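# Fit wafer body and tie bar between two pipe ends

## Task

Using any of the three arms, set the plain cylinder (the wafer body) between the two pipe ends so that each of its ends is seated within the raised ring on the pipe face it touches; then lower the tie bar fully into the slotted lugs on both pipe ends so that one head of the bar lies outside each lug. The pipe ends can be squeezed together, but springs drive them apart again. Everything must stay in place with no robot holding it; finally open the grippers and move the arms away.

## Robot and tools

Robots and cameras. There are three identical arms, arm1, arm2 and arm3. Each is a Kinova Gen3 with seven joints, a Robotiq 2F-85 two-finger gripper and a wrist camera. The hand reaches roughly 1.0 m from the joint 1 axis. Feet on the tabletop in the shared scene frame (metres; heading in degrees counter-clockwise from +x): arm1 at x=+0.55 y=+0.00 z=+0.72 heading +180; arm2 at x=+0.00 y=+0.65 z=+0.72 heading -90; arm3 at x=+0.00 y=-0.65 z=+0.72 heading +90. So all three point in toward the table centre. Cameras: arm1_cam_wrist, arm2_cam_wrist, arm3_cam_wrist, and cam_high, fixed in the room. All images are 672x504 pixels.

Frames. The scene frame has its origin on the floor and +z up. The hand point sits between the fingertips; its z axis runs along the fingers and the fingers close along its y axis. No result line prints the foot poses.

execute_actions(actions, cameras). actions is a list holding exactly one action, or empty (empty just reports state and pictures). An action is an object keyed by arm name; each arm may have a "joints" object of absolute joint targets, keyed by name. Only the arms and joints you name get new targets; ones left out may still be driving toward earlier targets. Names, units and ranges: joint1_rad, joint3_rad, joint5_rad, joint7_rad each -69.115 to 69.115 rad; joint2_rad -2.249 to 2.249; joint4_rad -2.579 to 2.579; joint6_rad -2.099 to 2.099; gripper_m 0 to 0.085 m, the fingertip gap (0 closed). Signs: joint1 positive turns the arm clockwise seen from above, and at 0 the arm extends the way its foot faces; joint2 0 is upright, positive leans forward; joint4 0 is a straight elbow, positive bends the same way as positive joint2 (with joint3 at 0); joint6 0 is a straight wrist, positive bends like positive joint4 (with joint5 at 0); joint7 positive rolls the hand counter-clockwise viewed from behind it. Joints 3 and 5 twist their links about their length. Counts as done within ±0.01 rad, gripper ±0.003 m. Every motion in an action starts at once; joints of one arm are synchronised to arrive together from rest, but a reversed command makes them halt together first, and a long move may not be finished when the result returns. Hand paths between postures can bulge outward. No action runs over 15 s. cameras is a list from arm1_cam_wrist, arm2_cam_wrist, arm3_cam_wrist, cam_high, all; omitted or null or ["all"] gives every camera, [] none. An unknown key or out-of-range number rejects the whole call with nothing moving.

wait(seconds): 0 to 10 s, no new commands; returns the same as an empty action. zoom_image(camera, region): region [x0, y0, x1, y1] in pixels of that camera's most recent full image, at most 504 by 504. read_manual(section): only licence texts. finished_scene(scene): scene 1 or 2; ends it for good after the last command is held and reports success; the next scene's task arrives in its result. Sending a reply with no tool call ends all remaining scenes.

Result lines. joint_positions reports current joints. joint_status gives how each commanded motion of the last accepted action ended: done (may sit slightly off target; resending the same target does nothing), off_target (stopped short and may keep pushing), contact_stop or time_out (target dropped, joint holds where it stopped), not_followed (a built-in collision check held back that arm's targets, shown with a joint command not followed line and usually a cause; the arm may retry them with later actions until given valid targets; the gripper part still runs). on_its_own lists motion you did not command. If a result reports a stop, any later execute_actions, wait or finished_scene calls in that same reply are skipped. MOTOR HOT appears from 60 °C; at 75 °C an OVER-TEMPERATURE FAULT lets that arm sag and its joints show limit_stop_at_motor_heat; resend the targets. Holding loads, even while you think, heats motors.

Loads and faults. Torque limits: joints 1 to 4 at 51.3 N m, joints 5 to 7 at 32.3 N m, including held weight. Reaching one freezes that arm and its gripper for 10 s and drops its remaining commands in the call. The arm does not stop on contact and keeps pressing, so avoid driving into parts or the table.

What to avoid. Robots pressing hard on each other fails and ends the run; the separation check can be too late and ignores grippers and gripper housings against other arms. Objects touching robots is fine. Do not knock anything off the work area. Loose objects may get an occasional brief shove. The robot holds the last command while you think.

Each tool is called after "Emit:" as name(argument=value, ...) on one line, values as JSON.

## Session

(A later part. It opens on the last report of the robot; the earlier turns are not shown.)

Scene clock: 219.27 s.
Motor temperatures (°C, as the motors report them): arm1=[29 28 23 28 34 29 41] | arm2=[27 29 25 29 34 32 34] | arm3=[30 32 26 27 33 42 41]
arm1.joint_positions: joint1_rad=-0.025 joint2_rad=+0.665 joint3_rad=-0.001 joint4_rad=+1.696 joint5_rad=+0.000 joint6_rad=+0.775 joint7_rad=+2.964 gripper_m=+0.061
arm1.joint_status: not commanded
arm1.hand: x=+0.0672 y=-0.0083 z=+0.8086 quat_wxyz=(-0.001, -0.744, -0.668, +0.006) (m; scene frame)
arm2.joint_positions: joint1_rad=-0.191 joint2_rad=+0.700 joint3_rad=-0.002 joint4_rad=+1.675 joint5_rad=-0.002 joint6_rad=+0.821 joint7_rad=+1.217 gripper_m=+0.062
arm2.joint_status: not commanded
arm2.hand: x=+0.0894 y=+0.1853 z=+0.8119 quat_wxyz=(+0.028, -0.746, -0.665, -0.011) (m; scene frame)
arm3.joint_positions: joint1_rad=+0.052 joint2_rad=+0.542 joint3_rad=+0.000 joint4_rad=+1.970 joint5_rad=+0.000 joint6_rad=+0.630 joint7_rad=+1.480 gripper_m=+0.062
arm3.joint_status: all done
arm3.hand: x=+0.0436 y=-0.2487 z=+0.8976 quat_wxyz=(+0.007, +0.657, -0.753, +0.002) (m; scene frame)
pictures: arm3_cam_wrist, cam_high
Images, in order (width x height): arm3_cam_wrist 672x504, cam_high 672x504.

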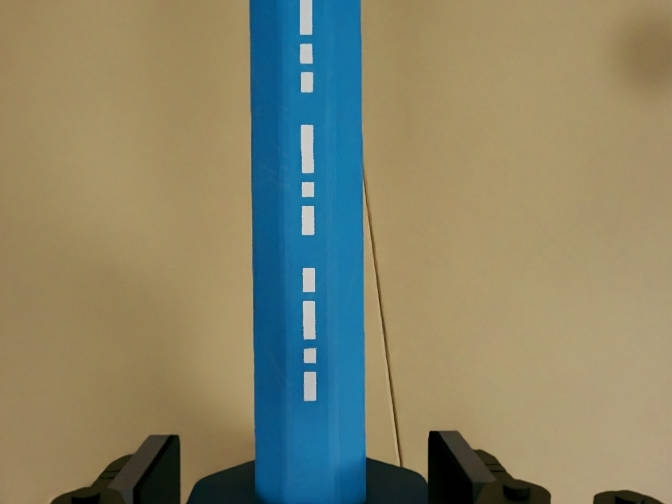

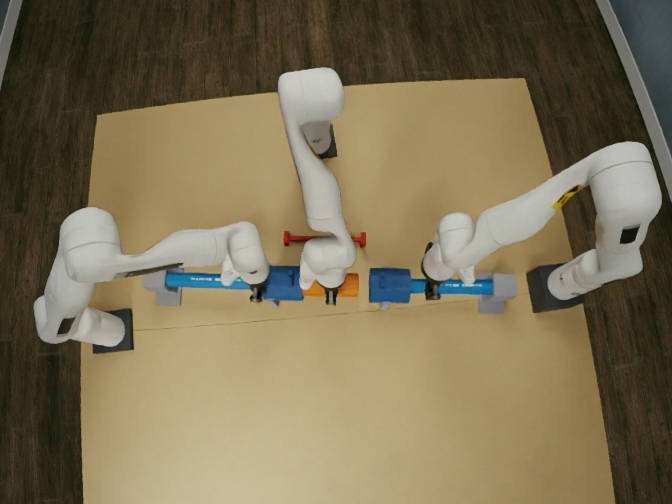

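Emit:
execute_actions(actions=[{"arm1":{"joints":{"joint1_rad":-0.024,"joint2_rad":0.6635,"joint4_rad":1.6953,"joint6_rad":0.7828}},"arm3":{"joints":{"joint2_rad":0.7424,"joint4_rad":2.016,"joint6_rad":0.3832}}}], cameras=[])

Emit:
execute_actions(actions=[{"arm3":{"joints":{"joint1_rad":0.057,"joint7_rad":1.485,"joint2_rad":0.7828,"joint4_rad":1.8858,"joint6_rad":0.473}}}], cameras=[])

Emit:
execute_actions(actions=[{"arm3":{"joints":{"joint1_rad":0.062,"joint7_rad":1.49,"joint2_rad":0.8288,"joint4_rad":1.7497,"joint6_rad":0.5631}}}], cameras=["cam_high"])

Scene clock: 220.63 s.
Motor temperatures (°C, as the motors report them): arm1=[29 28 23 28 34 29 41] | arm2=[27 29 25 29 34 32 34] | arm3=[30 32 26 27 33 42 41]
arm1.joint_positions: joint1_rad=-0.024 joint2_rad=+0.663 joint3_rad=+0.000 joint4_rad=+1.695 joint5_rad=+0.000 joint6_rad=+0.782 joint7_rad=+2.964 gripper_m=+0.061
arm1.joint_status: all done
arm1.hand: x=+0.0684 y=-0.0075 z=+0.8096 quat_wxyz=(-0.002, -0.745, -0.668, +0.004) (m; scene frame)
arm2.joint_positions: joint1_rad=-0.191 joint2_rad=+0.700 joint3_rad=-0.002 joint4_rad=+1.675 joint5_rad=-0.002 joint6_rad=+0.821 joint7_rad=+1.217 gripper_m=+0.062
arm2.joint_status: not commanded
arm2.hand: x=+0.0894 y=+0.1853 z=+0.8119 quat_wxyz=(+0.028, -0.746, -0.665, -0.011) (m; scene frame)
arm3.joint_positions: joint1_rad=+0.052 joint2_rad=+0.742 joint3_rad=+0.000 joint4_rad=+2.016 joint5_rad=+0.000 joint6_rad=+0.383 joint7_rad=+1.480 gripper_m=+0.062
arm3.joint_status: all done
arm3.hand: x=+0.0429 y=-0.2496 z=+0.8098 quat_wxyz=(+0.006, +0.657, -0.753, +0.002) (m; scene frame)
pictures: none
No camera images: the call's "cameras" was empty. Leave "cameras" out to get every camera's image.

Scene clock: 221.63 s.
Motor temperatures (°C, as the motors report them): arm1=[29 28 23 28 34 29 41] | arm2=[27 29 25 29 34 32 34] | arm3=[30 32 26 27 33 42 41]
arm1.joint_positions: joint1_rad=-0.024 joint2_rad=+0.663 joint3_rad=+0.000 joint4_rad=+1.695 joint5_rad=+0.000 joint6_rad=+0.782 joint7_rad=+2.964 gripper_m=+0.061
arm1.joint_status: not commanded
arm1.hand: x=+0.0684 y=-0.0075 z=+0.8096 quat_wxyz=(-0.002, -0.745, -0.668, +0.004) (m; scene frame)
arm2.joint_positions: joint1_rad=-0.191 joint2_rad=+0.700 joint3_rad=-0.002 joint4_rad=+1.675 joint5_rad=-0.002 joint6_rad=+0.821 joint7_rad=+1.217 gripper_m=+0.062
arm2.joint_status: not commanded
arm2.hand: x=+0.0894 y=+0.1853 z=+0.8119 quat_wxyz=(+0.028, -0.746, -0.665, -0.011) (m; scene frame)
arm3.joint_positions: joint1_rad=+0.057 joint2_rad=+0.783 joint3_rad=+0.000 joint4_rad=+1.888 joint5_rad=+0.000 joint6_rad=+0.475 joint7_rad=+1.485 gripper_m=+0.062
arm3.joint_status: all done
arm3.hand: x=+0.0466 y=-0.2142 z=+0.8088 quat_wxyz=(+0.008, +0.658, -0.753, +0.003) (m; scene frame)
pictures: none
No camera images: the call's "cameras" was empty. Leave "cameras" out to get every camera's image.

Scene clock: 224.17 s.
Motor temperatures (°C, as the motors report them): arm1=[29 28 23 28 34 29 41] | arm2=[27 29 25 29 34 32 34] | arm3=[30 32 26 27 33 42 41]
arm1.joint_positions: joint1_rad=-0.023 joint2_rad=+0.663 joint3_rad=+0.001 joint4_rad=+1.695 joint5_rad=+0.000 joint6_rad=+0.783 joint7_rad=+2.964 gripper_m=+0.061
arm1.joint_status: not commanded
arm1.hand: x=+0.0686 y=-0.0068 z=+0.8098 quat_wxyz=(-0.002, -0.745, -0.667, +0.003) (m; scene frame)
arm2.joint_positions: joint1_rad=-0.192 joint2_rad=+0.699 joint3_rad=-0.002 joint4_rad=+1.676 joint5_rad=-0.002 joint6_rad=+0.823 joint7_rad=+1.217 gripper_m=+0.062
arm2.joint_status: not commanded
arm2.hand: x=+0.0898 y=+0.1865 z=+0.8119 quat_wxyz=(+0.029, -0.746, -0.665, -0.012) (m; scene frame)
arm3.joint_positions: joint1_rad=+0.061 joint2_rad=+0.826 joint3_rad=+0.000 joint4_rad=+1.768 joint5_rad=+0.000 joint6_rad=+0.582 joint7_rad=+1.492 gripper_m=+0.062
arm3.joint_status: joint4_rad time_out (moved -0.120 of -0.139); joint6_rad time_out (moved +0.107 of +0.088); the others done
arm3.hand: x=+0.0497 y=-0.1899 z=+0.8074 quat_wxyz=(+0.019, +0.658, -0.752, +0.014) (m; scene frame)
pictures: cam_high
Images, in order (width x height): cam_high 672x504.

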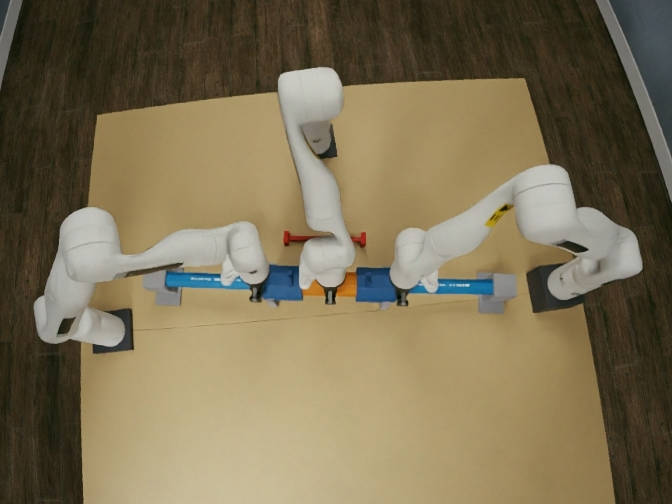

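Emit:
execute_actions(actions=[{"arm1":{"joints":{"gripper_m":0.085}}}], cameras=[])

Emit:
execute_actions(actions=[{"arm1":{"joints":{"joint2_rad":0.519,"joint4_rad":1.582,"joint6_rad":1.0406}}}], cameras=["arm1_cam_wrist"])

Emit:
execute_actions(actions=[{"arm1":{"joints":{"joint7_rad":-0.1776}}}], cameras=["arm1_cam_wrist"])

Scene clock: 225.23 s.
Motor temperatures (°C, as the motors report them): arm1=[29 28 23 28 34 29 41] | arm2=[27 29 25 29 34 31 34] | arm3=[30 32 26 27 33 42 41]
arm1.joint_positions: joint1_rad=-0.024 joint2_rad=+0.664 joint3_rad=+0.000 joint4_rad=+1.695 joint5_rad=+0.000 joint6_rad=+0.783 joint7_rad=+2.964 gripper_m=+0.085
arm1.joint_status: all done
arm1.hand: x=+0.0688 y=-0.0073 z=+0.8095 quat_wxyz=(-0.002, -0.745, -0.667, +0.003) (m; scene frame)
arm2.joint_positions: joint1_rad=-0.192 joint2_rad=+0.699 joint3_rad=-0.002 joint4_rad=+1.676 joint5_rad=-0.002 joint6_rad=+0.823 joint7_rad=+1.217 gripper_m=+0.062
arm2.joint_status: not commanded
arm2.hand: x=+0.0898 y=+0.1864 z=+0.8119 quat_wxyz=(+0.029, -0.746, -0.665, -0.012) (m; scene frame)
arm3.joint_positions: joint1_rad=+0.061 joint2_rad=+0.826 joint3_rad=+0.000 joint4_rad=+1.768 joint5_rad=+0.000 joint6_rad=+0.582 joint7_rad=+1.492 gripper_m=+0.062
arm3.joint_status: not commanded
arm3.hand: x=+0.0497 y=-0.1899 z=+0.8074 quat_wxyz=(+0.019, +0.658, -0.752, +0.014) (m; scene frame)
pictures: none
No camera images: the call's "cameras" was empty. Leave "cameras" out to get every camera's image.

Scene clock: 226.30 s.
Motor temperatures (°C, as the motors report them): arm1=[29 28 23 28 34 29 41] | arm2=[27 29 25 29 34 31 34] | arm3=[30 32 26 27 33 42 41]
arm1.joint_positions: joint1_rad=-0.024 joint2_rad=+0.519 joint3_rad=+0.000 joint4_rad=+1.582 joint5_rad=+0.000 joint6_rad=+1.041 joint7_rad=+2.964 gripper_m=+0.085
arm1.joint_status: all done
arm1.hand: x=+0.0699 y=-0.0065 z=+0.9072 quat_wxyz=(-0.002, -0.745, -0.667, +0.003) (m; scene frame)
arm2.joint_positions: joint1_rad=-0.192 joint2_rad=+0.699 joint3_rad=-0.002 joint4_rad=+1.676 joint5_rad=-0.002 joint6_rad=+0.823 joint7_rad=+1.217 gripper_m=+0.062
arm2.joint_status: not commanded
arm2.hand: x=+0.0898 y=+0.1864 z=+0.8119 quat_wxyz=(+0.029, -0.746, -0.665, -0.012) (m; scene frame)
arm3.joint_positions: joint1_rad=+0.061 joint2_rad=+0.826 joint3_rad=+0.000 joint4_rad=+1.768 joint5_rad=+0.000 joint6_rad=+0.582 joint7_rad=+1.492 gripper_m=+0.062
arm3.joint_status: not commanded
arm3.hand: x=+0.0497 y=-0.1899 z=+0.8074 quat_wxyz=(+0.019, +0.658, -0.752, +0.014) (m; scene frame)
pictures: arm1_cam_wrist
Images, in order (width x height): arm1_cam_wrist 672x504.

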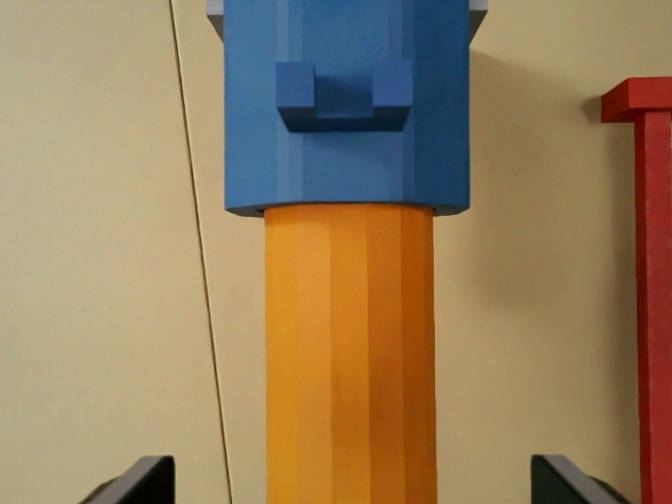

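Scene clock: 229.40 s.
Motor temperatures (°C, as the motors report them): arm1=[29 28 23 28 34 29 41] | arm2=[27 29 25 29 34 31 34] | arm3=[30 33 26 27 33 42 41]
arm1.joint_positions: joint1_rad=-0.024 joint2_rad=+0.519 joint3_rad=+0.000 joint4_rad=+1.582 joint5_rad=+0.000 joint6_rad=+1.041 joint7_rad=-0.178 gripper_m=+0.085
arm1.joint_status: all done
arm1.hand: x=+0.0699 y=-0.0065 z=+0.9072 quat_wxyz=(-0.003, -0.667, +0.745, -0.002) (m; scene frame)
arm2.joint_positions: joint1_rad=-0.192 joint2_rad=+0.699 joint3_rad=-0.002 joint4_rad=+1.676 joint5_rad=-0.002 joint6_rad=+0.823 joint7_rad=+1.217 gripper_m=+0.062
arm2.joint_status: not commanded
arm2.hand: x=+0.0898 y=+0.1864 z=+0.8119 quat_wxyz=(+0.029, -0.746, -0.665, -0.012) (m; scene frame)
arm3.joint_positions: joint1_rad=+0.061 joint2_rad=+0.826 joint3_rad=+0.000 joint4_rad=+1.768 joint5_rad=+0.000 joint6_rad=+0.582 joint7_rad=+1.492 gripper_m=+0.062
arm3.joint_status: not commanded
arm3.hand: x=+0.0497 y=-0.1899 z=+0.8074 quat_wxyz=(+0.019, +0.658, -0.752, +0.014) (m; scene frame)
pictures: arm1_cam_wrist
Images, in order (width x height): arm1_cam_wrist 672x504.

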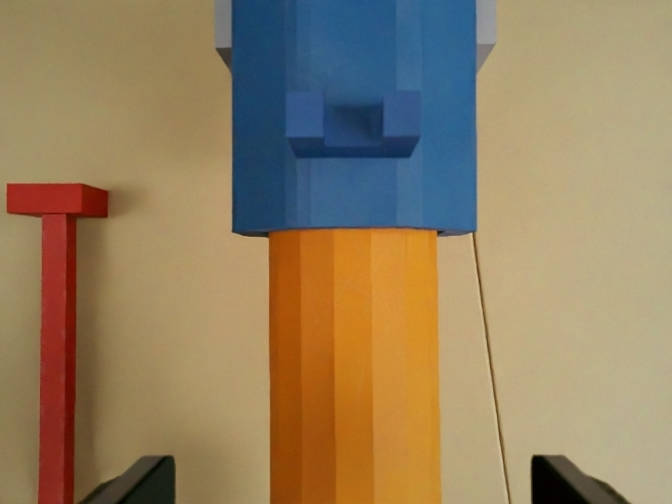

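Emit:
execute_actions(actions=[{"arm2":{"joints":{"joint2_rad":0.72,"joint4_rad":1.625,"joint6_rad":0.78}},"arm3":{"joints":{"joint2_rad":0.845,"joint4_rad":1.712,"joint6_rad":0.56}}}], cameras=["arm1_cam_wrist"])

Scene clock: 231.77 s.
Motor temperatures (°C, as the motors report them): arm1=[29 28 23 28 34 29 41] | arm2=[27 29 25 30 34 32 34] | arm3=[30 32 26 27 33 42 41]
arm1.joint_positions: joint1_rad=-0.024 joint2_rad=+0.519 joint3_rad=+0.000 joint4_rad=+1.582 joint5_rad=+0.000 joint6_rad=+1.041 joint7_rad=-0.178 gripper_m=+0.085
arm1.joint_status: not commanded
arm1.hand: x=+0.0699 y=-0.0065 z=+0.9072 quat_wxyz=(-0.003, -0.667, +0.745, -0.002) (m; scene frame)
arm2.joint_positions: joint1_rad=-0.192 joint2_rad=+0.704 joint3_rad=-0.003 joint4_rad=+1.667 joint5_rad=-0.003 joint6_rad=+0.836 joint7_rad=+1.216 gripper_m=+0.062
arm2.joint_status: joint2_rad time_out (moved +0.005 of +0.021); joint4_rad time_out (moved -0.009 of -0.051); joint6_rad time_out (moved +0.013 of -0.043)
arm2.hand: x=+0.0903 y=+0.1868 z=+0.8115 quat_wxyz=(+0.033, -0.746, -0.665, -0.015) (m; scene frame)
arm3.joint_positions: joint1_rad=+0.061 joint2_rad=+0.831 joint3_rad=-0.001 joint4_rad=+1.755 joint5_rad=+0.000 joint6_rad=+0.609 joint7_rad=+1.492 gripper_m=+0.062
arm3.joint_status: joint2_rad time_out (moved +0.004 of +0.019); joint4_rad time_out (moved -0.013 of -0.056); joint6_rad time_out (moved +0.027 of -0.022)
arm3.hand: x=+0.0493 y=-0.1923 z=+0.8076 quat_wxyz=(+0.025, +0.658, -0.752, +0.021) (m; scene frame)
pictures: arm1_cam_wrist
Images, in order (width x height): arm1_cam_wrist 672x504.

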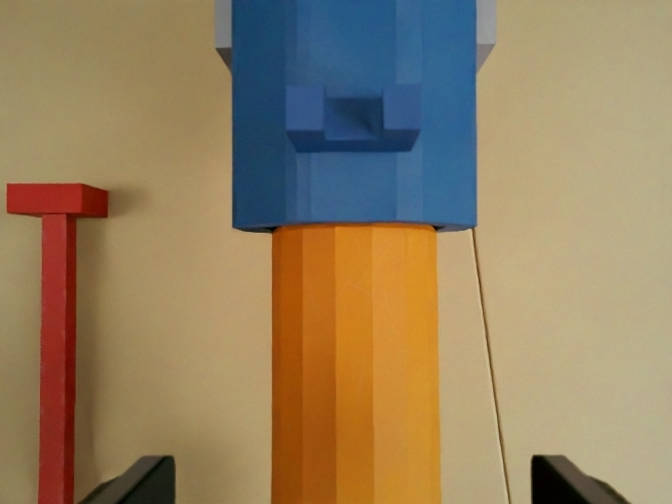

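Emit:
execute_actions(actions=[{"arm1":{"joints":{"joint2_rad":0.6635,"joint4_rad":1.6953,"joint6_rad":0.7828}}}], cameras=[])

Emit:
execute_actions(actions=[{"arm1":{"joints":{"gripper_m":0.05}}}], cameras=["arm1_cam_wrist"])

Emit:
execute_actions(actions=[{"arm3":{"joints":{"joint1_rad":0.057,"joint7_rad":1.485,"joint2_rad":0.7828,"joint4_rad":1.8858,"joint6_rad":0.473}}}], cameras=["arm1_cam_wrist","cam_high"])

Emit:
zoom_image(camera="cam_high", region=[270, 255, 390, 310])

Scene clock: 233.07 s.
Motor temperatures (°C, as the motors report them): arm1=[29 28 23 28 34 29 41] | arm2=[27 29 25 30 34 32 34] | arm3=[30 32 26 27 33 42 41]
arm1.joint_positions: joint1_rad=-0.024 joint2_rad=+0.663 joint3_rad=+0.000 joint4_rad=+1.695 joint5_rad=+0.000 joint6_rad=+0.783 joint7_rad=-0.178 gripper_m=+0.085
arm1.joint_status: all done
arm1.hand: x=+0.0687 y=-0.0073 z=+0.8096 quat_wxyz=(-0.003, -0.667, +0.745, -0.002) (m; scene frame)
arm2.joint_positions: joint1_rad=-0.192 joint2_rad=+0.704 joint3_rad=-0.003 joint4_rad=+1.667 joint5_rad=-0.003 joint6_rad=+0.836 joint7_rad=+1.216 gripper_m=+0.062
arm2.joint_status: not commanded
arm2.hand: x=+0.0903 y=+0.1868 z=+0.8115 quat_wxyz=(+0.033, -0.746, -0.665, -0.015) (m; scene frame)
arm3.joint_positions: joint1_rad=+0.061 joint2_rad=+0.831 joint3_rad=-0.001 joint4_rad=+1.755 joint5_rad=+0.000 joint6_rad=+0.609 joint7_rad=+1.492 gripper_m=+0.062
arm3.joint_status: not commanded
arm3.hand: x=+0.0493 y=-0.1923 z=+0.8076 quat_wxyz=(+0.025, +0.658, -0.752, +0.021) (m; scene frame)
pictures: none
No camera images: the call's "cameras" was empty. Leave "cameras" out to get every camera's image.

Scene clock: 233.83 s.
Motor temperatures (°C, as the motors report them): arm1=[29 28 23 28 34 29 41] | arm2=[27 29 25 30 34 32 34] | arm3=[30 32 26 27 33 42 41]
arm1.joint_positions: joint1_rad=-0.024 joint2_rad=+0.662 joint3_rad=+0.000 joint4_rad=+1.695 joint5_rad=+0.000 joint6_rad=+0.783 joint7_rad=-0.178 gripper_m=+0.061
arm1.joint_status: gripper_m off_target (ended at +0.061, target +0.050)
arm1.hand: x=+0.0686 y=-0.0074 z=+0.8102 quat_wxyz=(-0.004, -0.667, +0.745, -0.002) (m; scene frame)
arm2.joint_positions: joint1_rad=-0.192 joint2_rad=+0.704 joint3_rad=-0.003 joint4_rad=+1.667 joint5_rad=-0.003 joint6_rad=+0.836 joint7_rad=+1.217 gripper_m=+0.062
arm2.joint_status: not commanded
arm2.hand: x=+0.0904 y=+0.1869 z=+0.8115 quat_wxyz=(+0.033, -0.746, -0.665, -0.015) (m; scene frame)
arm3.joint_positions: joint1_rad=+0.061 joint2_rad=+0.831 joint3_rad=-0.001 joint4_rad=+1.756 joint5_rad=+0.000 joint6_rad=+0.609 joint7_rad=+1.492 gripper_m=+0.062
arm3.joint_status: not commanded
arm3.hand: x=+0.0493 y=-0.1924 z=+0.8076 quat_wxyz=(+0.025, +0.658, -0.752, +0.021) (m; scene frame)
pictures: arm1_cam_wrist
Images, in order (width x height): arm1_cam_wrist 672x504.

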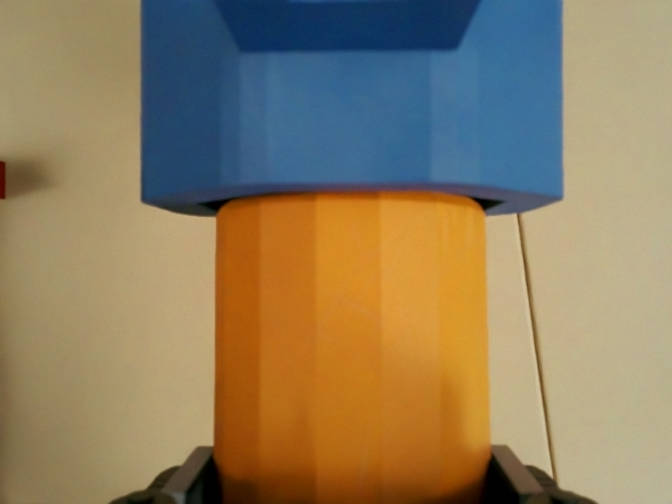

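Scene clock: 234.87 s.
Motor temperatures (°C, as the motors report them): arm1=[29 28 23 28 34 29 41] | arm2=[27 29 25 30 34 32 34] | arm3=[30 33 26 27 33 42 41]
arm1.joint_positions: joint1_rad=-0.024 joint2_rad=+0.662 joint3_rad=+0.000 joint4_rad=+1.695 joint5_rad=+0.000 joint6_rad=+0.783 joint7_rad=-0.178 gripper_m=+0.061
arm1.joint_status: not commanded
arm1.hand: x=+0.0686 y=-0.0075 z=+0.8101 quat_wxyz=(-0.004, -0.668, +0.745, -0.002) (m; scene frame)
arm2.joint_positions: joint1_rad=-0.192 joint2_rad=+0.704 joint3_rad=-0.003 joint4_rad=+1.667 joint5_rad=-0.003 joint6_rad=+0.836 joint7_rad=+1.217 gripper_m=+0.062
arm2.joint_status: not commanded
arm2.hand: x=+0.0904 y=+0.1869 z=+0.8115 quat_wxyz=(+0.033, -0.746, -0.665, -0.015) (m; scene frame)
arm3.joint_positions: joint1_rad=+0.057 joint2_rad=+0.784 joint3_rad=+0.000 joint4_rad=+1.887 joint5_rad=+0.000 joint6_rad=+0.474 joint7_rad=+1.485 gripper_m=+0.062
arm3.joint_status: all done
arm3.hand: x=+0.0466 y=-0.2135 z=+0.8086 quat_wxyz=(+0.008, +0.658, -0.753, +0.003) (m; scene frame)
pictures: arm1_cam_wrist, cam_high
Images, in order (width x height): arm1_cam_wrist 672x504, cam_high 672x504.

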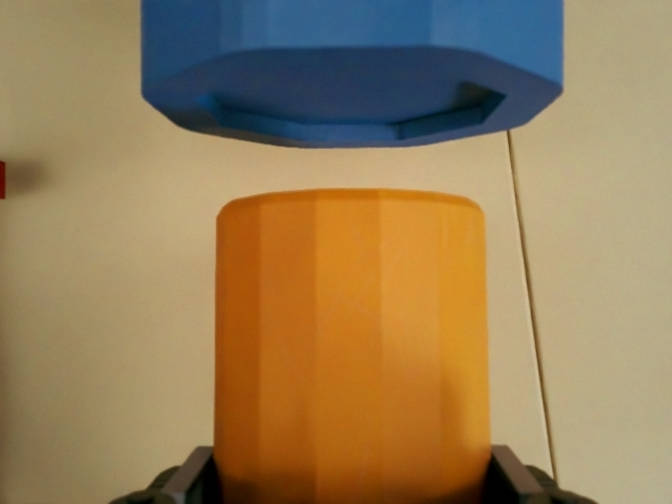

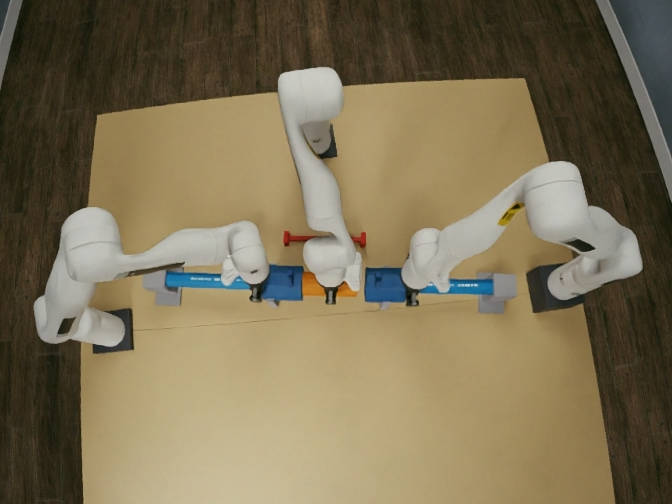

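Region (270, 255, 390, 310) of cam_high's 672x504 image, scaled by 4.200, with more detail than that image has; it fills the top 231 rows of this view, and the rest is white.

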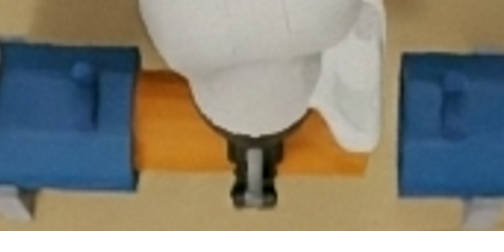

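Emit:
execute_actions(actions=[{"arm1":{"joints":{"joint2_rad":0.656,"joint4_rad":1.6915,"joint6_rad":0.794}}}], cameras=["arm1_cam_wrist","cam_high"])

Emit:
zoom_image(camera="cam_high", region=[270, 255, 390, 310])

Scene clock: 235.50 s.
Motor temperatures (°C, as the motors report them): arm1=[29 28 23 28 34 29 41] | arm2=[27 29 25 30 34 32 34] | arm3=[30 33 26 27 33 42 41]
arm1.joint_positions: joint1_rad=-0.024 joint2_rad=+0.657 joint3_rad=+0.000 joint4_rad=+1.692 joint5_rad=+0.000 joint6_rad=+0.794 joint7_rad=-0.178 gripper_m=+0.061
arm1.joint_status: all done
arm1.hand: x=+0.0692 y=-0.0077 z=+0.8131 quat_wxyz=(-0.003, -0.668, +0.745, -0.003) (m; scene frame)
arm2.joint_positions: joint1_rad=-0.192 joint2_rad=+0.704 joint3_rad=-0.003 joint4_rad=+1.667 joint5_rad=-0.003 joint6_rad=+0.835 joint7_rad=+1.217 gripper_m=+0.062
arm2.joint_status: not commanded
arm2.hand: x=+0.0904 y=+0.1866 z=+0.8115 quat_wxyz=(+0.032, -0.746, -0.665, -0.015) (m; scene frame)
arm3.joint_positions: joint1_rad=+0.057 joint2_rad=+0.784 joint3_rad=+0.000 joint4_rad=+1.887 joint5_rad=+0.000 joint6_rad=+0.474 joint7_rad=+1.485 gripper_m=+0.062
arm3.joint_status: not commanded
arm3.hand: x=+0.0466 y=-0.2135 z=+0.8086 quat_wxyz=(+0.008, +0.658, -0.753, +0.003) (m; scene frame)
pictures: arm1_cam_wrist, cam_high
Images, in order (width x height): arm1_cam_wrist 672x504, cam_high 672x504.

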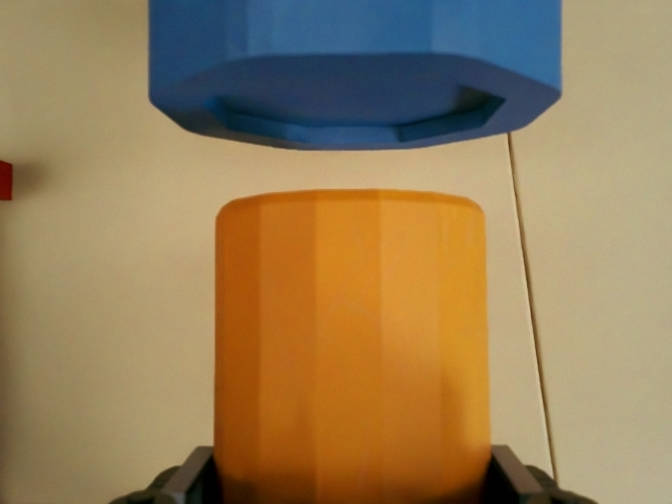

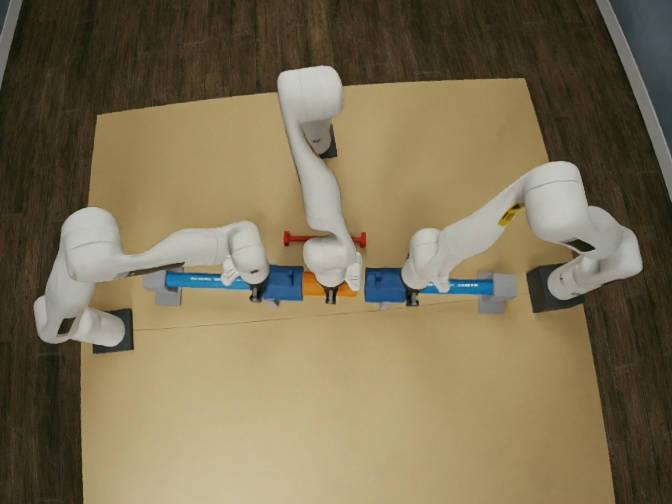

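Region (270, 255, 390, 310) of cam_high's 672x504 image, scaled by 4.200, with more detail than that image has; it fills the top 231 rows of this view, and the rest is white.

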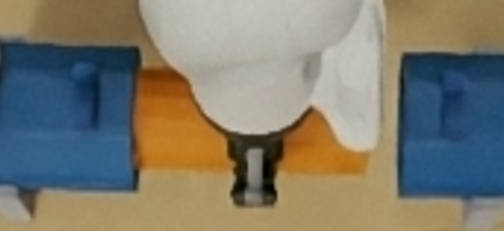

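Emit:
execute_actions(actions=[{"arm1":{"joints":{"joint2_rad":0.6535,"joint4_rad":1.686,"joint6_rad":0.802}}}], cameras=["arm1_cam_wrist"])

Emit:
execute_actions(actions=[{"arm3":{"joints":{"joint1_rad":0.062,"joint7_rad":1.49,"joint2_rad":0.8288,"joint4_rad":1.7497,"joint6_rad":0.5631}}}], cameras=["arm1_cam_wrist"])

Scene clock: 236.10 s.
Motor temperatures (°C, as the motors report them): arm1=[29 28 23 28 34 29 41] | arm2=[27 29 25 30 34 32 34] | arm3=[30 33 26 27 33 42 41]
arm1.joint_positions: joint1_rad=-0.024 joint2_rad=+0.658 joint3_rad=-0.001 joint4_rad=+1.687 joint5_rad=-0.001 joint6_rad=+0.801 joint7_rad=-0.178 gripper_m=+0.061
arm1.joint_status: all done
arm1.hand: x=+0.0690 y=-0.0081 z=+0.8142 quat_wxyz=(-0.002, -0.668, +0.744, -0.004) (m; scene frame)
arm2.joint_positions: joint1_rad=-0.193 joint2_rad=+0.705 joint3_rad=-0.003 joint4_rad=+1.666 joint5_rad=-0.003 joint6_rad=+0.834 joint7_rad=+1.217 gripper_m=+0.062
arm2.joint_status: not commanded
arm2.hand: x=+0.0906 y=+0.1859 z=+0.8115 quat_wxyz=(+0.032, -0.746, -0.665, -0.014) (m; scene frame)
arm3.joint_positions: joint1_rad=+0.057 joint2_rad=+0.784 joint3_rad=+0.000 joint4_rad=+1.887 joint5_rad=+0.000 joint6_rad=+0.474 joint7_rad=+1.485 gripper_m=+0.062
arm3.joint_status: not commanded
arm3.hand: x=+0.0466 y=-0.2135 z=+0.8086 quat_wxyz=(+0.008, +0.658, -0.753, +0.003) (m; scene frame)
pictures: arm1_cam_wrist
Images, in order (width x height): arm1_cam_wrist 672x504.

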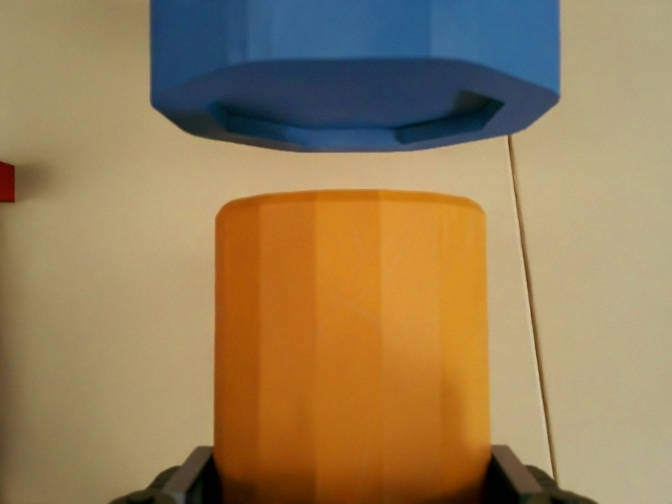

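Scene clock: 238.63 s.
Motor temperatures (°C, as the motors report them): arm1=[29 28 23 28 34 29 41] | arm2=[27 29 25 30 34 32 34] | arm3=[30 33 26 27 33 42 41]
arm1.joint_positions: joint1_rad=-0.024 joint2_rad=+0.657 joint3_rad=-0.001 joint4_rad=+1.687 joint5_rad=-0.001 joint6_rad=+0.802 joint7_rad=-0.178 gripper_m=+0.061
arm1.joint_status: not commanded
arm1.hand: x=+0.0692 y=-0.0079 z=+0.8143 quat_wxyz=(-0.002, -0.668, +0.745, -0.004) (m; scene frame)
arm2.joint_positions: joint1_rad=-0.193 joint2_rad=+0.705 joint3_rad=-0.003 joint4_rad=+1.666 joint5_rad=-0.003 joint6_rad=+0.834 joint7_rad=+1.217 gripper_m=+0.062
arm2.joint_status: not commanded
arm2.hand: x=+0.0907 y=+0.1861 z=+0.8115 quat_wxyz=(+0.032, -0.746, -0.665, -0.014) (m; scene frame)
arm3.joint_positions: joint1_rad=+0.061 joint2_rad=+0.825 joint3_rad=+0.000 joint4_rad=+1.770 joint5_rad=+0.000 joint6_rad=+0.585 joint7_rad=+1.491 gripper_m=+0.062
arm3.joint_status: joint4_rad time_out (moved -0.117 of -0.138); joint6_rad time_out (moved +0.110 of +0.089); the others done
arm3.hand: x=+0.0494 y=-0.1919 z=+0.8075 quat_wxyz=(+0.020, +0.658, -0.752, +0.015) (m; scene frame)
pictures: arm1_cam_wrist
Images, in order (width x height): arm1_cam_wrist 672x504.

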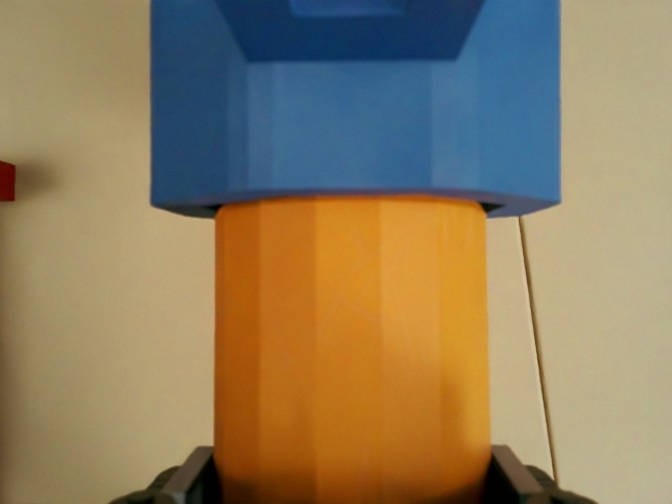

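Emit:
execute_actions(actions=[{"arm1":{"joints":{"joint5_rad":0.03}},"arm3":{"joints":{"joint2_rad":0.805,"joint4_rad":1.82,"joint6_rad":0.5166}}}], cameras=["arm1_cam_wrist"])

Scene clock: 239.47 s.
Motor temperatures (°C, as the motors report them): arm1=[29 28 23 28 34 29 41] | arm2=[27 29 25 30 34 32 34] | arm3=[30 33 26 27 33 42 41]
arm1.joint_positions: joint1_rad=-0.029 joint2_rad=+0.658 joint3_rad=-0.006 joint4_rad=+1.688 joint5_rad=+0.025 joint6_rad=+0.802 joint7_rad=-0.178 gripper_m=+0.061
arm1.joint_status: all done
arm1.hand: x=+0.0698 y=-0.0069 z=+0.8137 quat_wxyz=(+0.004, -0.677, +0.736, +0.001) (m; scene frame)
arm2.joint_positions: joint1_rad=-0.192 joint2_rad=+0.704 joint3_rad=-0.003 joint4_rad=+1.668 joint5_rad=-0.003 joint6_rad=+0.836 joint7_rad=+1.216 gripper_m=+0.062
arm2.joint_status: not commanded
arm2.hand: x=+0.0902 y=+0.1874 z=+0.8115 quat_wxyz=(+0.033, -0.746, -0.665, -0.015) (m; scene frame)
arm3.joint_positions: joint1_rad=+0.061 joint2_rad=+0.807 joint3_rad=-0.001 joint4_rad=+1.824 joint5_rad=+0.000 joint6_rad=+0.520 joint7_rad=+1.491 gripper_m=+0.062
arm3.joint_status: all done
arm3.hand: x=+0.0488 y=-0.1973 z=+0.8072 quat_wxyz=(+0.010, +0.659, -0.752, +0.005) (m; scene frame)
pictures: arm1_cam_wrist
Images, in order (width x height): arm1_cam_wrist 672x504.

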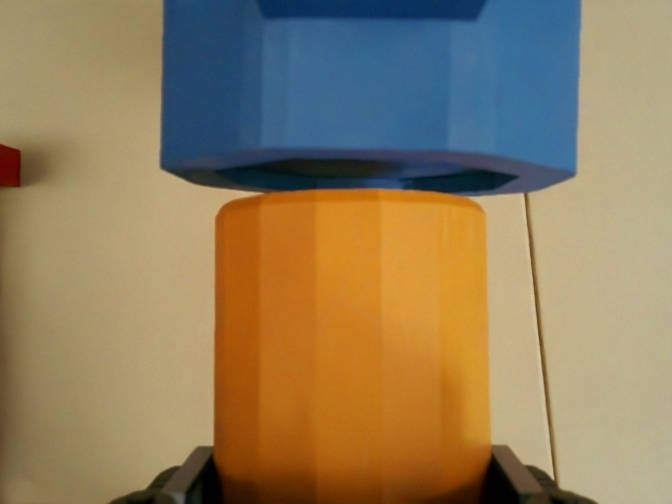

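Emit:
execute_actions(actions=[{"arm1":{"joints":{"joint5_rad":-0.03,"joint1_rad":-0.012,"joint7_rad":-0.166,"joint2_rad":0.656,"joint4_rad":1.6915,"joint6_rad":0.794}}}], cameras=["arm1_cam_wrist"])

Scene clock: 240.13 s.
Motor temperatures (°C, as the motors report them): arm1=[29 28 23 28 34 29 41] | arm2=[27 29 25 30 34 32 34] | arm3=[30 33 26 27 33 42 41]
arm1.joint_positions: joint1_rad=-0.012 joint2_rad=+0.657 joint3_rad=+0.000 joint4_rad=+1.691 joint5_rad=-0.030 joint6_rad=+0.793 joint7_rad=-0.166 gripper_m=+0.061
arm1.joint_status: all done
arm1.hand: x=+0.0686 y=-0.0082 z=+0.8135 quat_wxyz=(-0.010, -0.660, +0.752, -0.010) (m; scene frame)
arm2.joint_positions: joint1_rad=-0.193 joint2_rad=+0.705 joint3_rad=-0.003 joint4_rad=+1.666 joint5_rad=-0.003 joint6_rad=+0.834 joint7_rad=+1.217 gripper_m=+0.062
arm2.joint_status: not commanded
arm2.hand: x=+0.0908 y=+0.1860 z=+0.8115 quat_wxyz=(+0.032, -0.746, -0.665, -0.014) (m; scene frame)
arm3.joint_positions: joint1_rad=+0.061 joint2_rad=+0.807 joint3_rad=-0.001 joint4_rad=+1.824 joint5_rad=+0.000 joint6_rad=+0.520 joint7_rad=+1.491 gripper_m=+0.062
arm3.joint_status: not commanded
arm3.hand: x=+0.0488 y=-0.1973 z=+0.8072 quat_wxyz=(+0.010, +0.659, -0.752, +0.005) (m; scene frame)
pictures: arm1_cam_wrist
Images, in order (width x height): arm1_cam_wrist 672x504.

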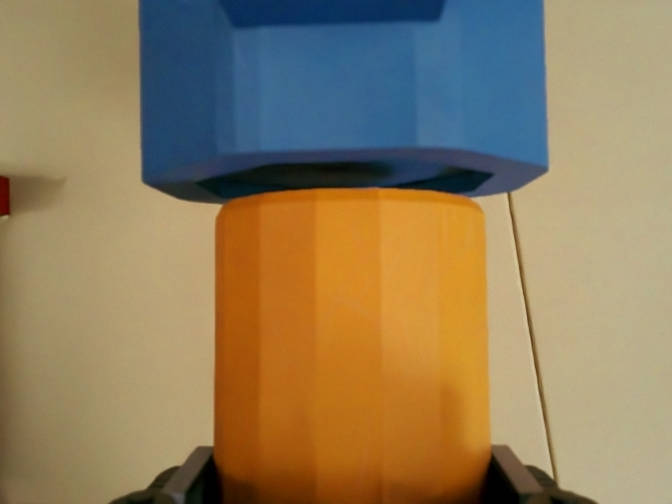

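Emit:
execute_actions(actions=[{"arm1":{"joints":{"joint7_rad":-0.153}}}], cameras=["arm1_cam_wrist"])

Emit:
execute_actions(actions=[{"arm3":{"joints":{"joint2_rad":0.8288,"joint4_rad":1.7497,"joint6_rad":0.5631}}}], cameras=["arm1_cam_wrist"])

Scene clock: 240.60 s.
Motor temperatures (°C, as the motors report them): arm1=[29 28 23 28 34 29 41] | arm2=[27 29 25 30 34 32 34] | arm3=[30 33 26 27 33 42 41]
arm1.joint_positions: joint1_rad=-0.012 joint2_rad=+0.657 joint3_rad=+0.000 joint4_rad=+1.692 joint5_rad=-0.030 joint6_rad=+0.794 joint7_rad=-0.153 gripper_m=+0.061
arm1.joint_status: all done
arm1.hand: x=+0.0695 y=-0.0082 z=+0.8132 quat_wxyz=(-0.009, -0.664, +0.747, -0.011) (m; scene frame)
arm2.joint_positions: joint1_rad=-0.193 joint2_rad=+0.705 joint3_rad=-0.003 joint4_rad=+1.666 joint5_rad=-0.003 joint6_rad=+0.834 joint7_rad=+1.217 gripper_m=+0.062
arm2.joint_status: not commanded
arm2.hand: x=+0.0908 y=+0.1860 z=+0.8115 quat_wxyz=(+0.032, -0.746, -0.665, -0.014) (m; scene frame)
arm3.joint_positions: joint1_rad=+0.061 joint2_rad=+0.807 joint3_rad=-0.001 joint4_rad=+1.824 joint5_rad=+0.000 joint6_rad=+0.520 joint7_rad=+1.491 gripper_m=+0.062
arm3.joint_status: not commanded
arm3.hand: x=+0.0488 y=-0.1973 z=+0.8072 quat_wxyz=(+0.010, +0.659, -0.752, +0.005) (m; scene frame)
pictures: arm1_cam_wrist
Images, in order (width x height): arm1_cam_wrist 672x504.

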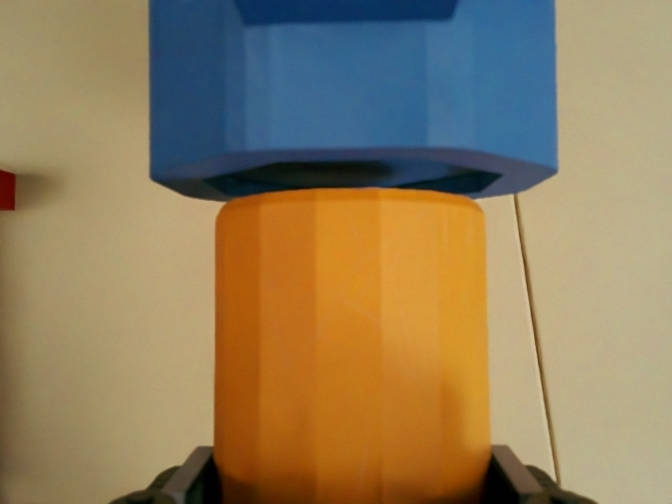

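Scene clock: 242.80 s.
Motor temperatures (°C, as the motors report them): arm1=[29 28 23 28 34 29 41] | arm2=[27 29 25 30 34 32 34] | arm3=[30 33 26 27 33 42 41]
arm1.joint_positions: joint1_rad=-0.012 joint2_rad=+0.656 joint3_rad=+0.000 joint4_rad=+1.691 joint5_rad=-0.030 joint6_rad=+0.794 joint7_rad=-0.153 gripper_m=+0.061
arm1.joint_status: not commanded
arm1.hand: x=+0.0689 y=-0.0084 z=+0.8143 quat_wxyz=(-0.010, -0.664, +0.747, -0.010) (m; scene frame)
arm2.joint_positions: joint1_rad=-0.193 joint2_rad=+0.705 joint3_rad=-0.003 joint4_rad=+1.667 joint5_rad=-0.003 joint6_rad=+0.835 joint7_rad=+1.217 gripper_m=+0.062
arm2.joint_status: not commanded
arm2.hand: x=+0.0907 y=+0.1865 z=+0.8115 quat_wxyz=(+0.032, -0.746, -0.665, -0.015) (m; scene frame)
arm3.joint_positions: joint1_rad=+0.061 joint2_rad=+0.826 joint3_rad=+0.000 joint4_rad=+1.768 joint5_rad=+0.000 joint6_rad=+0.582 joint7_rad=+1.491 gripper_m=+0.062
arm3.joint_status: joint4_rad time_out (moved -0.056 of -0.074); joint6_rad time_out (moved +0.063 of +0.044); the others done
arm3.hand: x=+0.0496 y=-0.1900 z=+0.8074 quat_wxyz=(+0.019, +0.658, -0.752, +0.014) (m; scene frame)
pictures: arm1_cam_wrist
Images, in order (width x height): arm1_cam_wrist 672x504.

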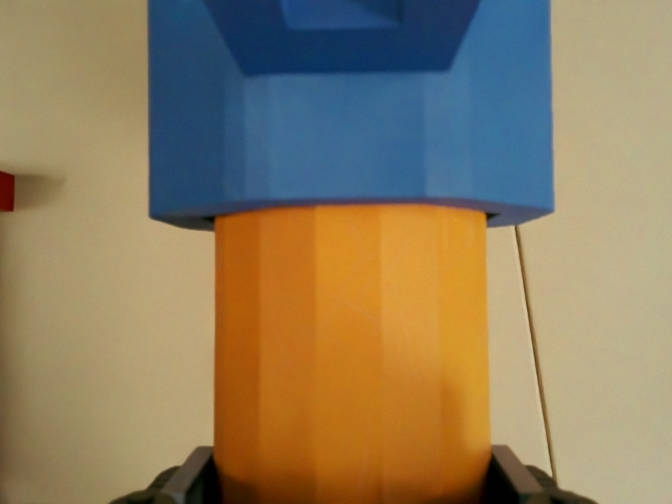

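Emit:
execute_actions(actions=[{"arm1":{"joints":{"gripper_m":0.07}},"arm2":{"joints":{"joint2_rad":0.72,"joint4_rad":1.635,"joint6_rad":0.80}},"arm3":{"joints":{"joint2_rad":0.84,"joint4_rad":1.725,"joint6_rad":0.56}}}], cameras=["arm1_cam_wrist"])

Scene clock: 245.00 s.
Motor temperatures (°C, as the motors report them): arm1=[29 28 23 28 34 29 41] | arm2=[27 29 25 30 34 32 34] | arm3=[30 33 26 27 33 42 41]
arm1.joint_positions: joint1_rad=-0.012 joint2_rad=+0.656 joint3_rad=+0.000 joint4_rad=+1.691 joint5_rad=-0.030 joint6_rad=+0.794 joint7_rad=-0.153 gripper_m=+0.070
arm1.joint_status: all done
arm1.hand: x=+0.0690 y=-0.0082 z=+0.8140 quat_wxyz=(-0.010, -0.664, +0.747, -0.010) (m; scene frame)
arm2.joint_positions: joint1_rad=-0.193 joint2_rad=+0.706 joint3_rad=-0.003 joint4_rad=+1.664 joint5_rad=-0.004 joint6_rad=+0.840 joint7_rad=+1.216 gripper_m=+0.062
arm2.joint_status: joint2_rad time_out (moved +0.001 of +0.015); joint4_rad time_out (moved -0.002 of -0.032); joint6_rad time_out (moved +0.005 of -0.035)
arm2.hand: x=+0.0909 y=+0.1872 z=+0.8115 quat_wxyz=(+0.034, -0.746, -0.665, -0.016) (m; scene frame)
arm3.joint_positions: joint1_rad=+0.061 joint2_rad=+0.830 joint3_rad=+0.000 joint4_rad=+1.756 joint5_rad=+0.000 joint6_rad=+0.595 joint7_rad=+1.491 gripper_m=+0.062
arm3.joint_status: joint4_rad time_out (moved -0.012 of -0.043); joint6_rad time_out (moved +0.013 of -0.022); the others done
arm3.hand: x=+0.0498 y=-0.1886 z=+0.8075 quat_wxyz=(+0.021, +0.658, -0.752, +0.016) (m; scene frame)
pictures: arm1_cam_wrist
Images, in order (width x height): arm1_cam_wrist 672x504.

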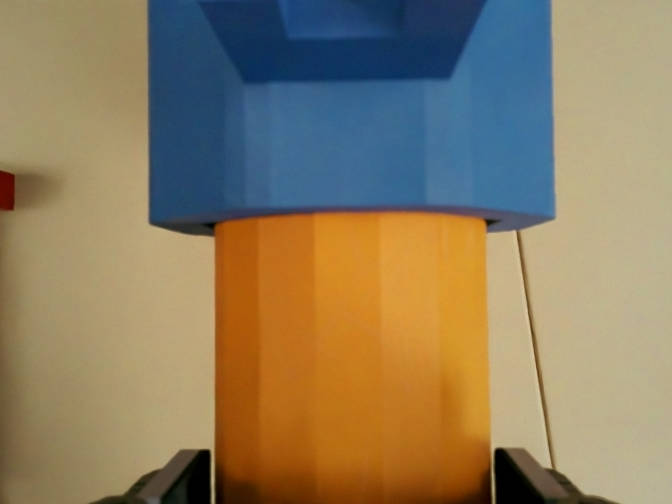

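Emit:
execute_actions(actions=[{"arm2":{"joints":{"joint2_rad":0.712,"joint4_rad":1.655,"joint6_rad":0.831}},"arm3":{"joints":{"joint2_rad":0.836,"joint4_rad":1.747,"joint6_rad":0.586}}}], cameras=[])

Scene clock: 245.63 s.
Motor temperatures (°C, as the motors report them): arm1=[29 28 23 28 34 29 41] | arm2=[27 29 25 30 34 32 34] | arm3=[30 33 26 27 33 42 41]
arm1.joint_positions: joint1_rad=-0.012 joint2_rad=+0.656 joint3_rad=+0.000 joint4_rad=+1.691 joint5_rad=-0.030 joint6_rad=+0.794 joint7_rad=-0.153 gripper_m=+0.070
arm1.joint_status: not commanded
arm1.hand: x=+0.0690 y=-0.0082 z=+0.8140 quat_wxyz=(-0.010, -0.664, +0.747, -0.010) (m; scene frame)
arm2.joint_positions: joint1_rad=-0.192 joint2_rad=+0.708 joint3_rad=-0.003 joint4_rad=+1.661 joint5_rad=-0.003 joint6_rad=+0.840 joint7_rad=+1.216 gripper_m=+0.062
arm2.joint_status: all done
arm2.hand: x=+0.0908 y=+0.1852 z=+0.8114 quat_wxyz=(+0.033, -0.746, -0.665, -0.015) (m; scene frame)
arm3.joint_positions: joint1_rad=+0.061 joint2_rad=+0.831 joint3_rad=+0.000 joint4_rad=+1.755 joint5_rad=+0.000 joint6_rad=+0.596 joint7_rad=+1.491 gripper_m=+0.062
arm3.joint_status: all done
arm3.hand: x=+0.0498 y=-0.1880 z=+0.8073 quat_wxyz=(+0.021, +0.658, -0.752, +0.016) (m; scene frame)
pictures: none
No camera images: the call's "cameras" was empty. Leave "cameras" out to get every camera's image.

Emit:
execute_actions(actions=[{"arm2":{"joints":{"joint2_rad":0.716,"joint4_rad":1.652,"joint6_rad":0.831}},"arm3":{"joints":{"joint2_rad":0.839,"joint4_rad":1.746,"joint6_rad":0.587}},"arm1":{"joints":{"gripper_m":0.085,"joint5_rad":0,"joint1_rad":-0.024,"joint7_rad":-0.1776,"joint2_rad":0.519,"joint4_rad":1.582,"joint6_rad":1.0406}}}], cameras=["arm1_cam_wrist"])

Scene clock: 247.27 s.
Motor temperatures (°C, as the motors report them): arm1=[29 28 23 28 34 29 41] | arm2=[27 29 25 30 34 32 34] | arm3=[30 33 26 27 33 42 41]
arm1.joint_positions: joint1_rad=-0.024 joint2_rad=+0.519 joint3_rad=+0.000 joint4_rad=+1.582 joint5_rad=+0.000 joint6_rad=+1.041 joint7_rad=-0.178 gripper_m=+0.085
arm1.joint_status: all done
arm1.hand: x=+0.0699 y=-0.0065 z=+0.9072 quat_wxyz=(-0.003, -0.667, +0.745, -0.002) (m; scene frame)
arm2.joint_positions: joint1_rad=-0.192 joint2_rad=+0.709 joint3_rad=-0.002 joint4_rad=+1.657 joint5_rad=-0.003 joint6_rad=+0.840 joint7_rad=+1.217 gripper_m=+0.062
arm2.joint_status: all done
arm2.hand: x=+0.0906 y=+0.1838 z=+0.8112 quat_wxyz=(+0.032, -0.746, -0.665, -0.014) (m; scene frame)
arm3.joint_positions: joint1_rad=+0.061 joint2_rad=+0.829 joint3_rad=+0.000 joint4_rad=+1.758 joint5_rad=+0.000 joint6_rad=+0.602 joint7_rad=+1.491 gripper_m=+0.062
arm3.joint_status: joint4_rad time_out (moved +0.004 of -0.009); joint6_rad time_out (moved +0.006 of -0.009); the others done
arm3.hand: x=+0.0494 y=-0.1915 z=+0.8076 quat_wxyz=(+0.024, +0.658, -0.752, +0.019) (m; scene frame)
pictures: arm1_cam_wrist
Images, in order (width x height): arm1_cam_wrist 672x504.

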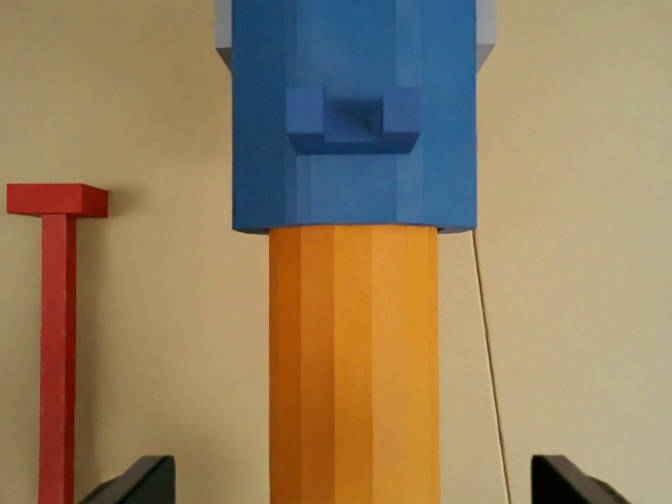

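Re-tension arm3 gently.

Emit:
execute_actions(actions=[{"arm3":{"joints":{"joint2_rad":0.836,"joint4_rad":1.750,"joint6_rad":0.594}}}], cameras=["arm1_cam_wrist"])

Scene clock: 247.80 s.
Motor temperatures (°C, as the motors report them): arm1=[29 28 23 28 34 29 41] | arm2=[27 29 25 30 34 32 34] | arm3=[30 33 26 27 33 42 41]
arm1.joint_positions: joint1_rad=-0.024 joint2_rad=+0.519 joint3_rad=+0.000 joint4_rad=+1.582 joint5_rad=+0.000 joint6_rad=+1.041 joint7_rad=-0.178 gripper_m=+0.085
arm1.joint_status: not commanded
arm1.hand: x=+0.0699 y=-0.0065 z=+0.9072 quat_wxyz=(-0.003, -0.667, +0.745, -0.002) (m; scene frame)
arm2.joint_positions: joint1_rad=-0.192 joint2_rad=+0.709 joint3_rad=-0.002 joint4_rad=+1.657 joint5_rad=-0.003 joint6_rad=+0.840 joint7_rad=+1.217 gripper_m=+0.062
arm2.joint_status: not commanded
arm2.hand: x=+0.0906 y=+0.1838 z=+0.8112 quat_wxyz=(+0.032, -0.746, -0.665, -0.014) (m; scene frame)
arm3.joint_positions: joint1_rad=+0.061 joint2_rad=+0.831 joint3_rad=+0.000 joint4_rad=+1.757 joint5_rad=+0.000 joint6_rad=+0.603 joint7_rad=+1.491 gripper_m=+0.062
arm3.joint_status: all done
arm3.hand: x=+0.0494 y=-0.1914 z=+0.8073 quat_wxyz=(+0.024, +0.658, -0.752, +0.019) (m; scene frame)
pictures: arm1_cam_wrist
Images, in order (width x height): arm1_cam_wrist 672x504.

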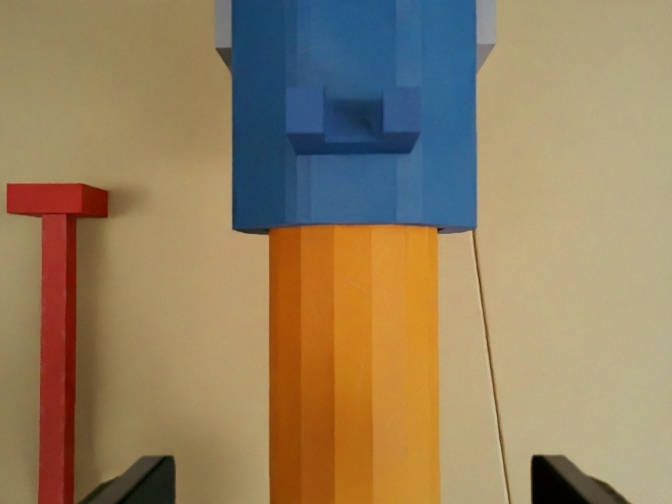

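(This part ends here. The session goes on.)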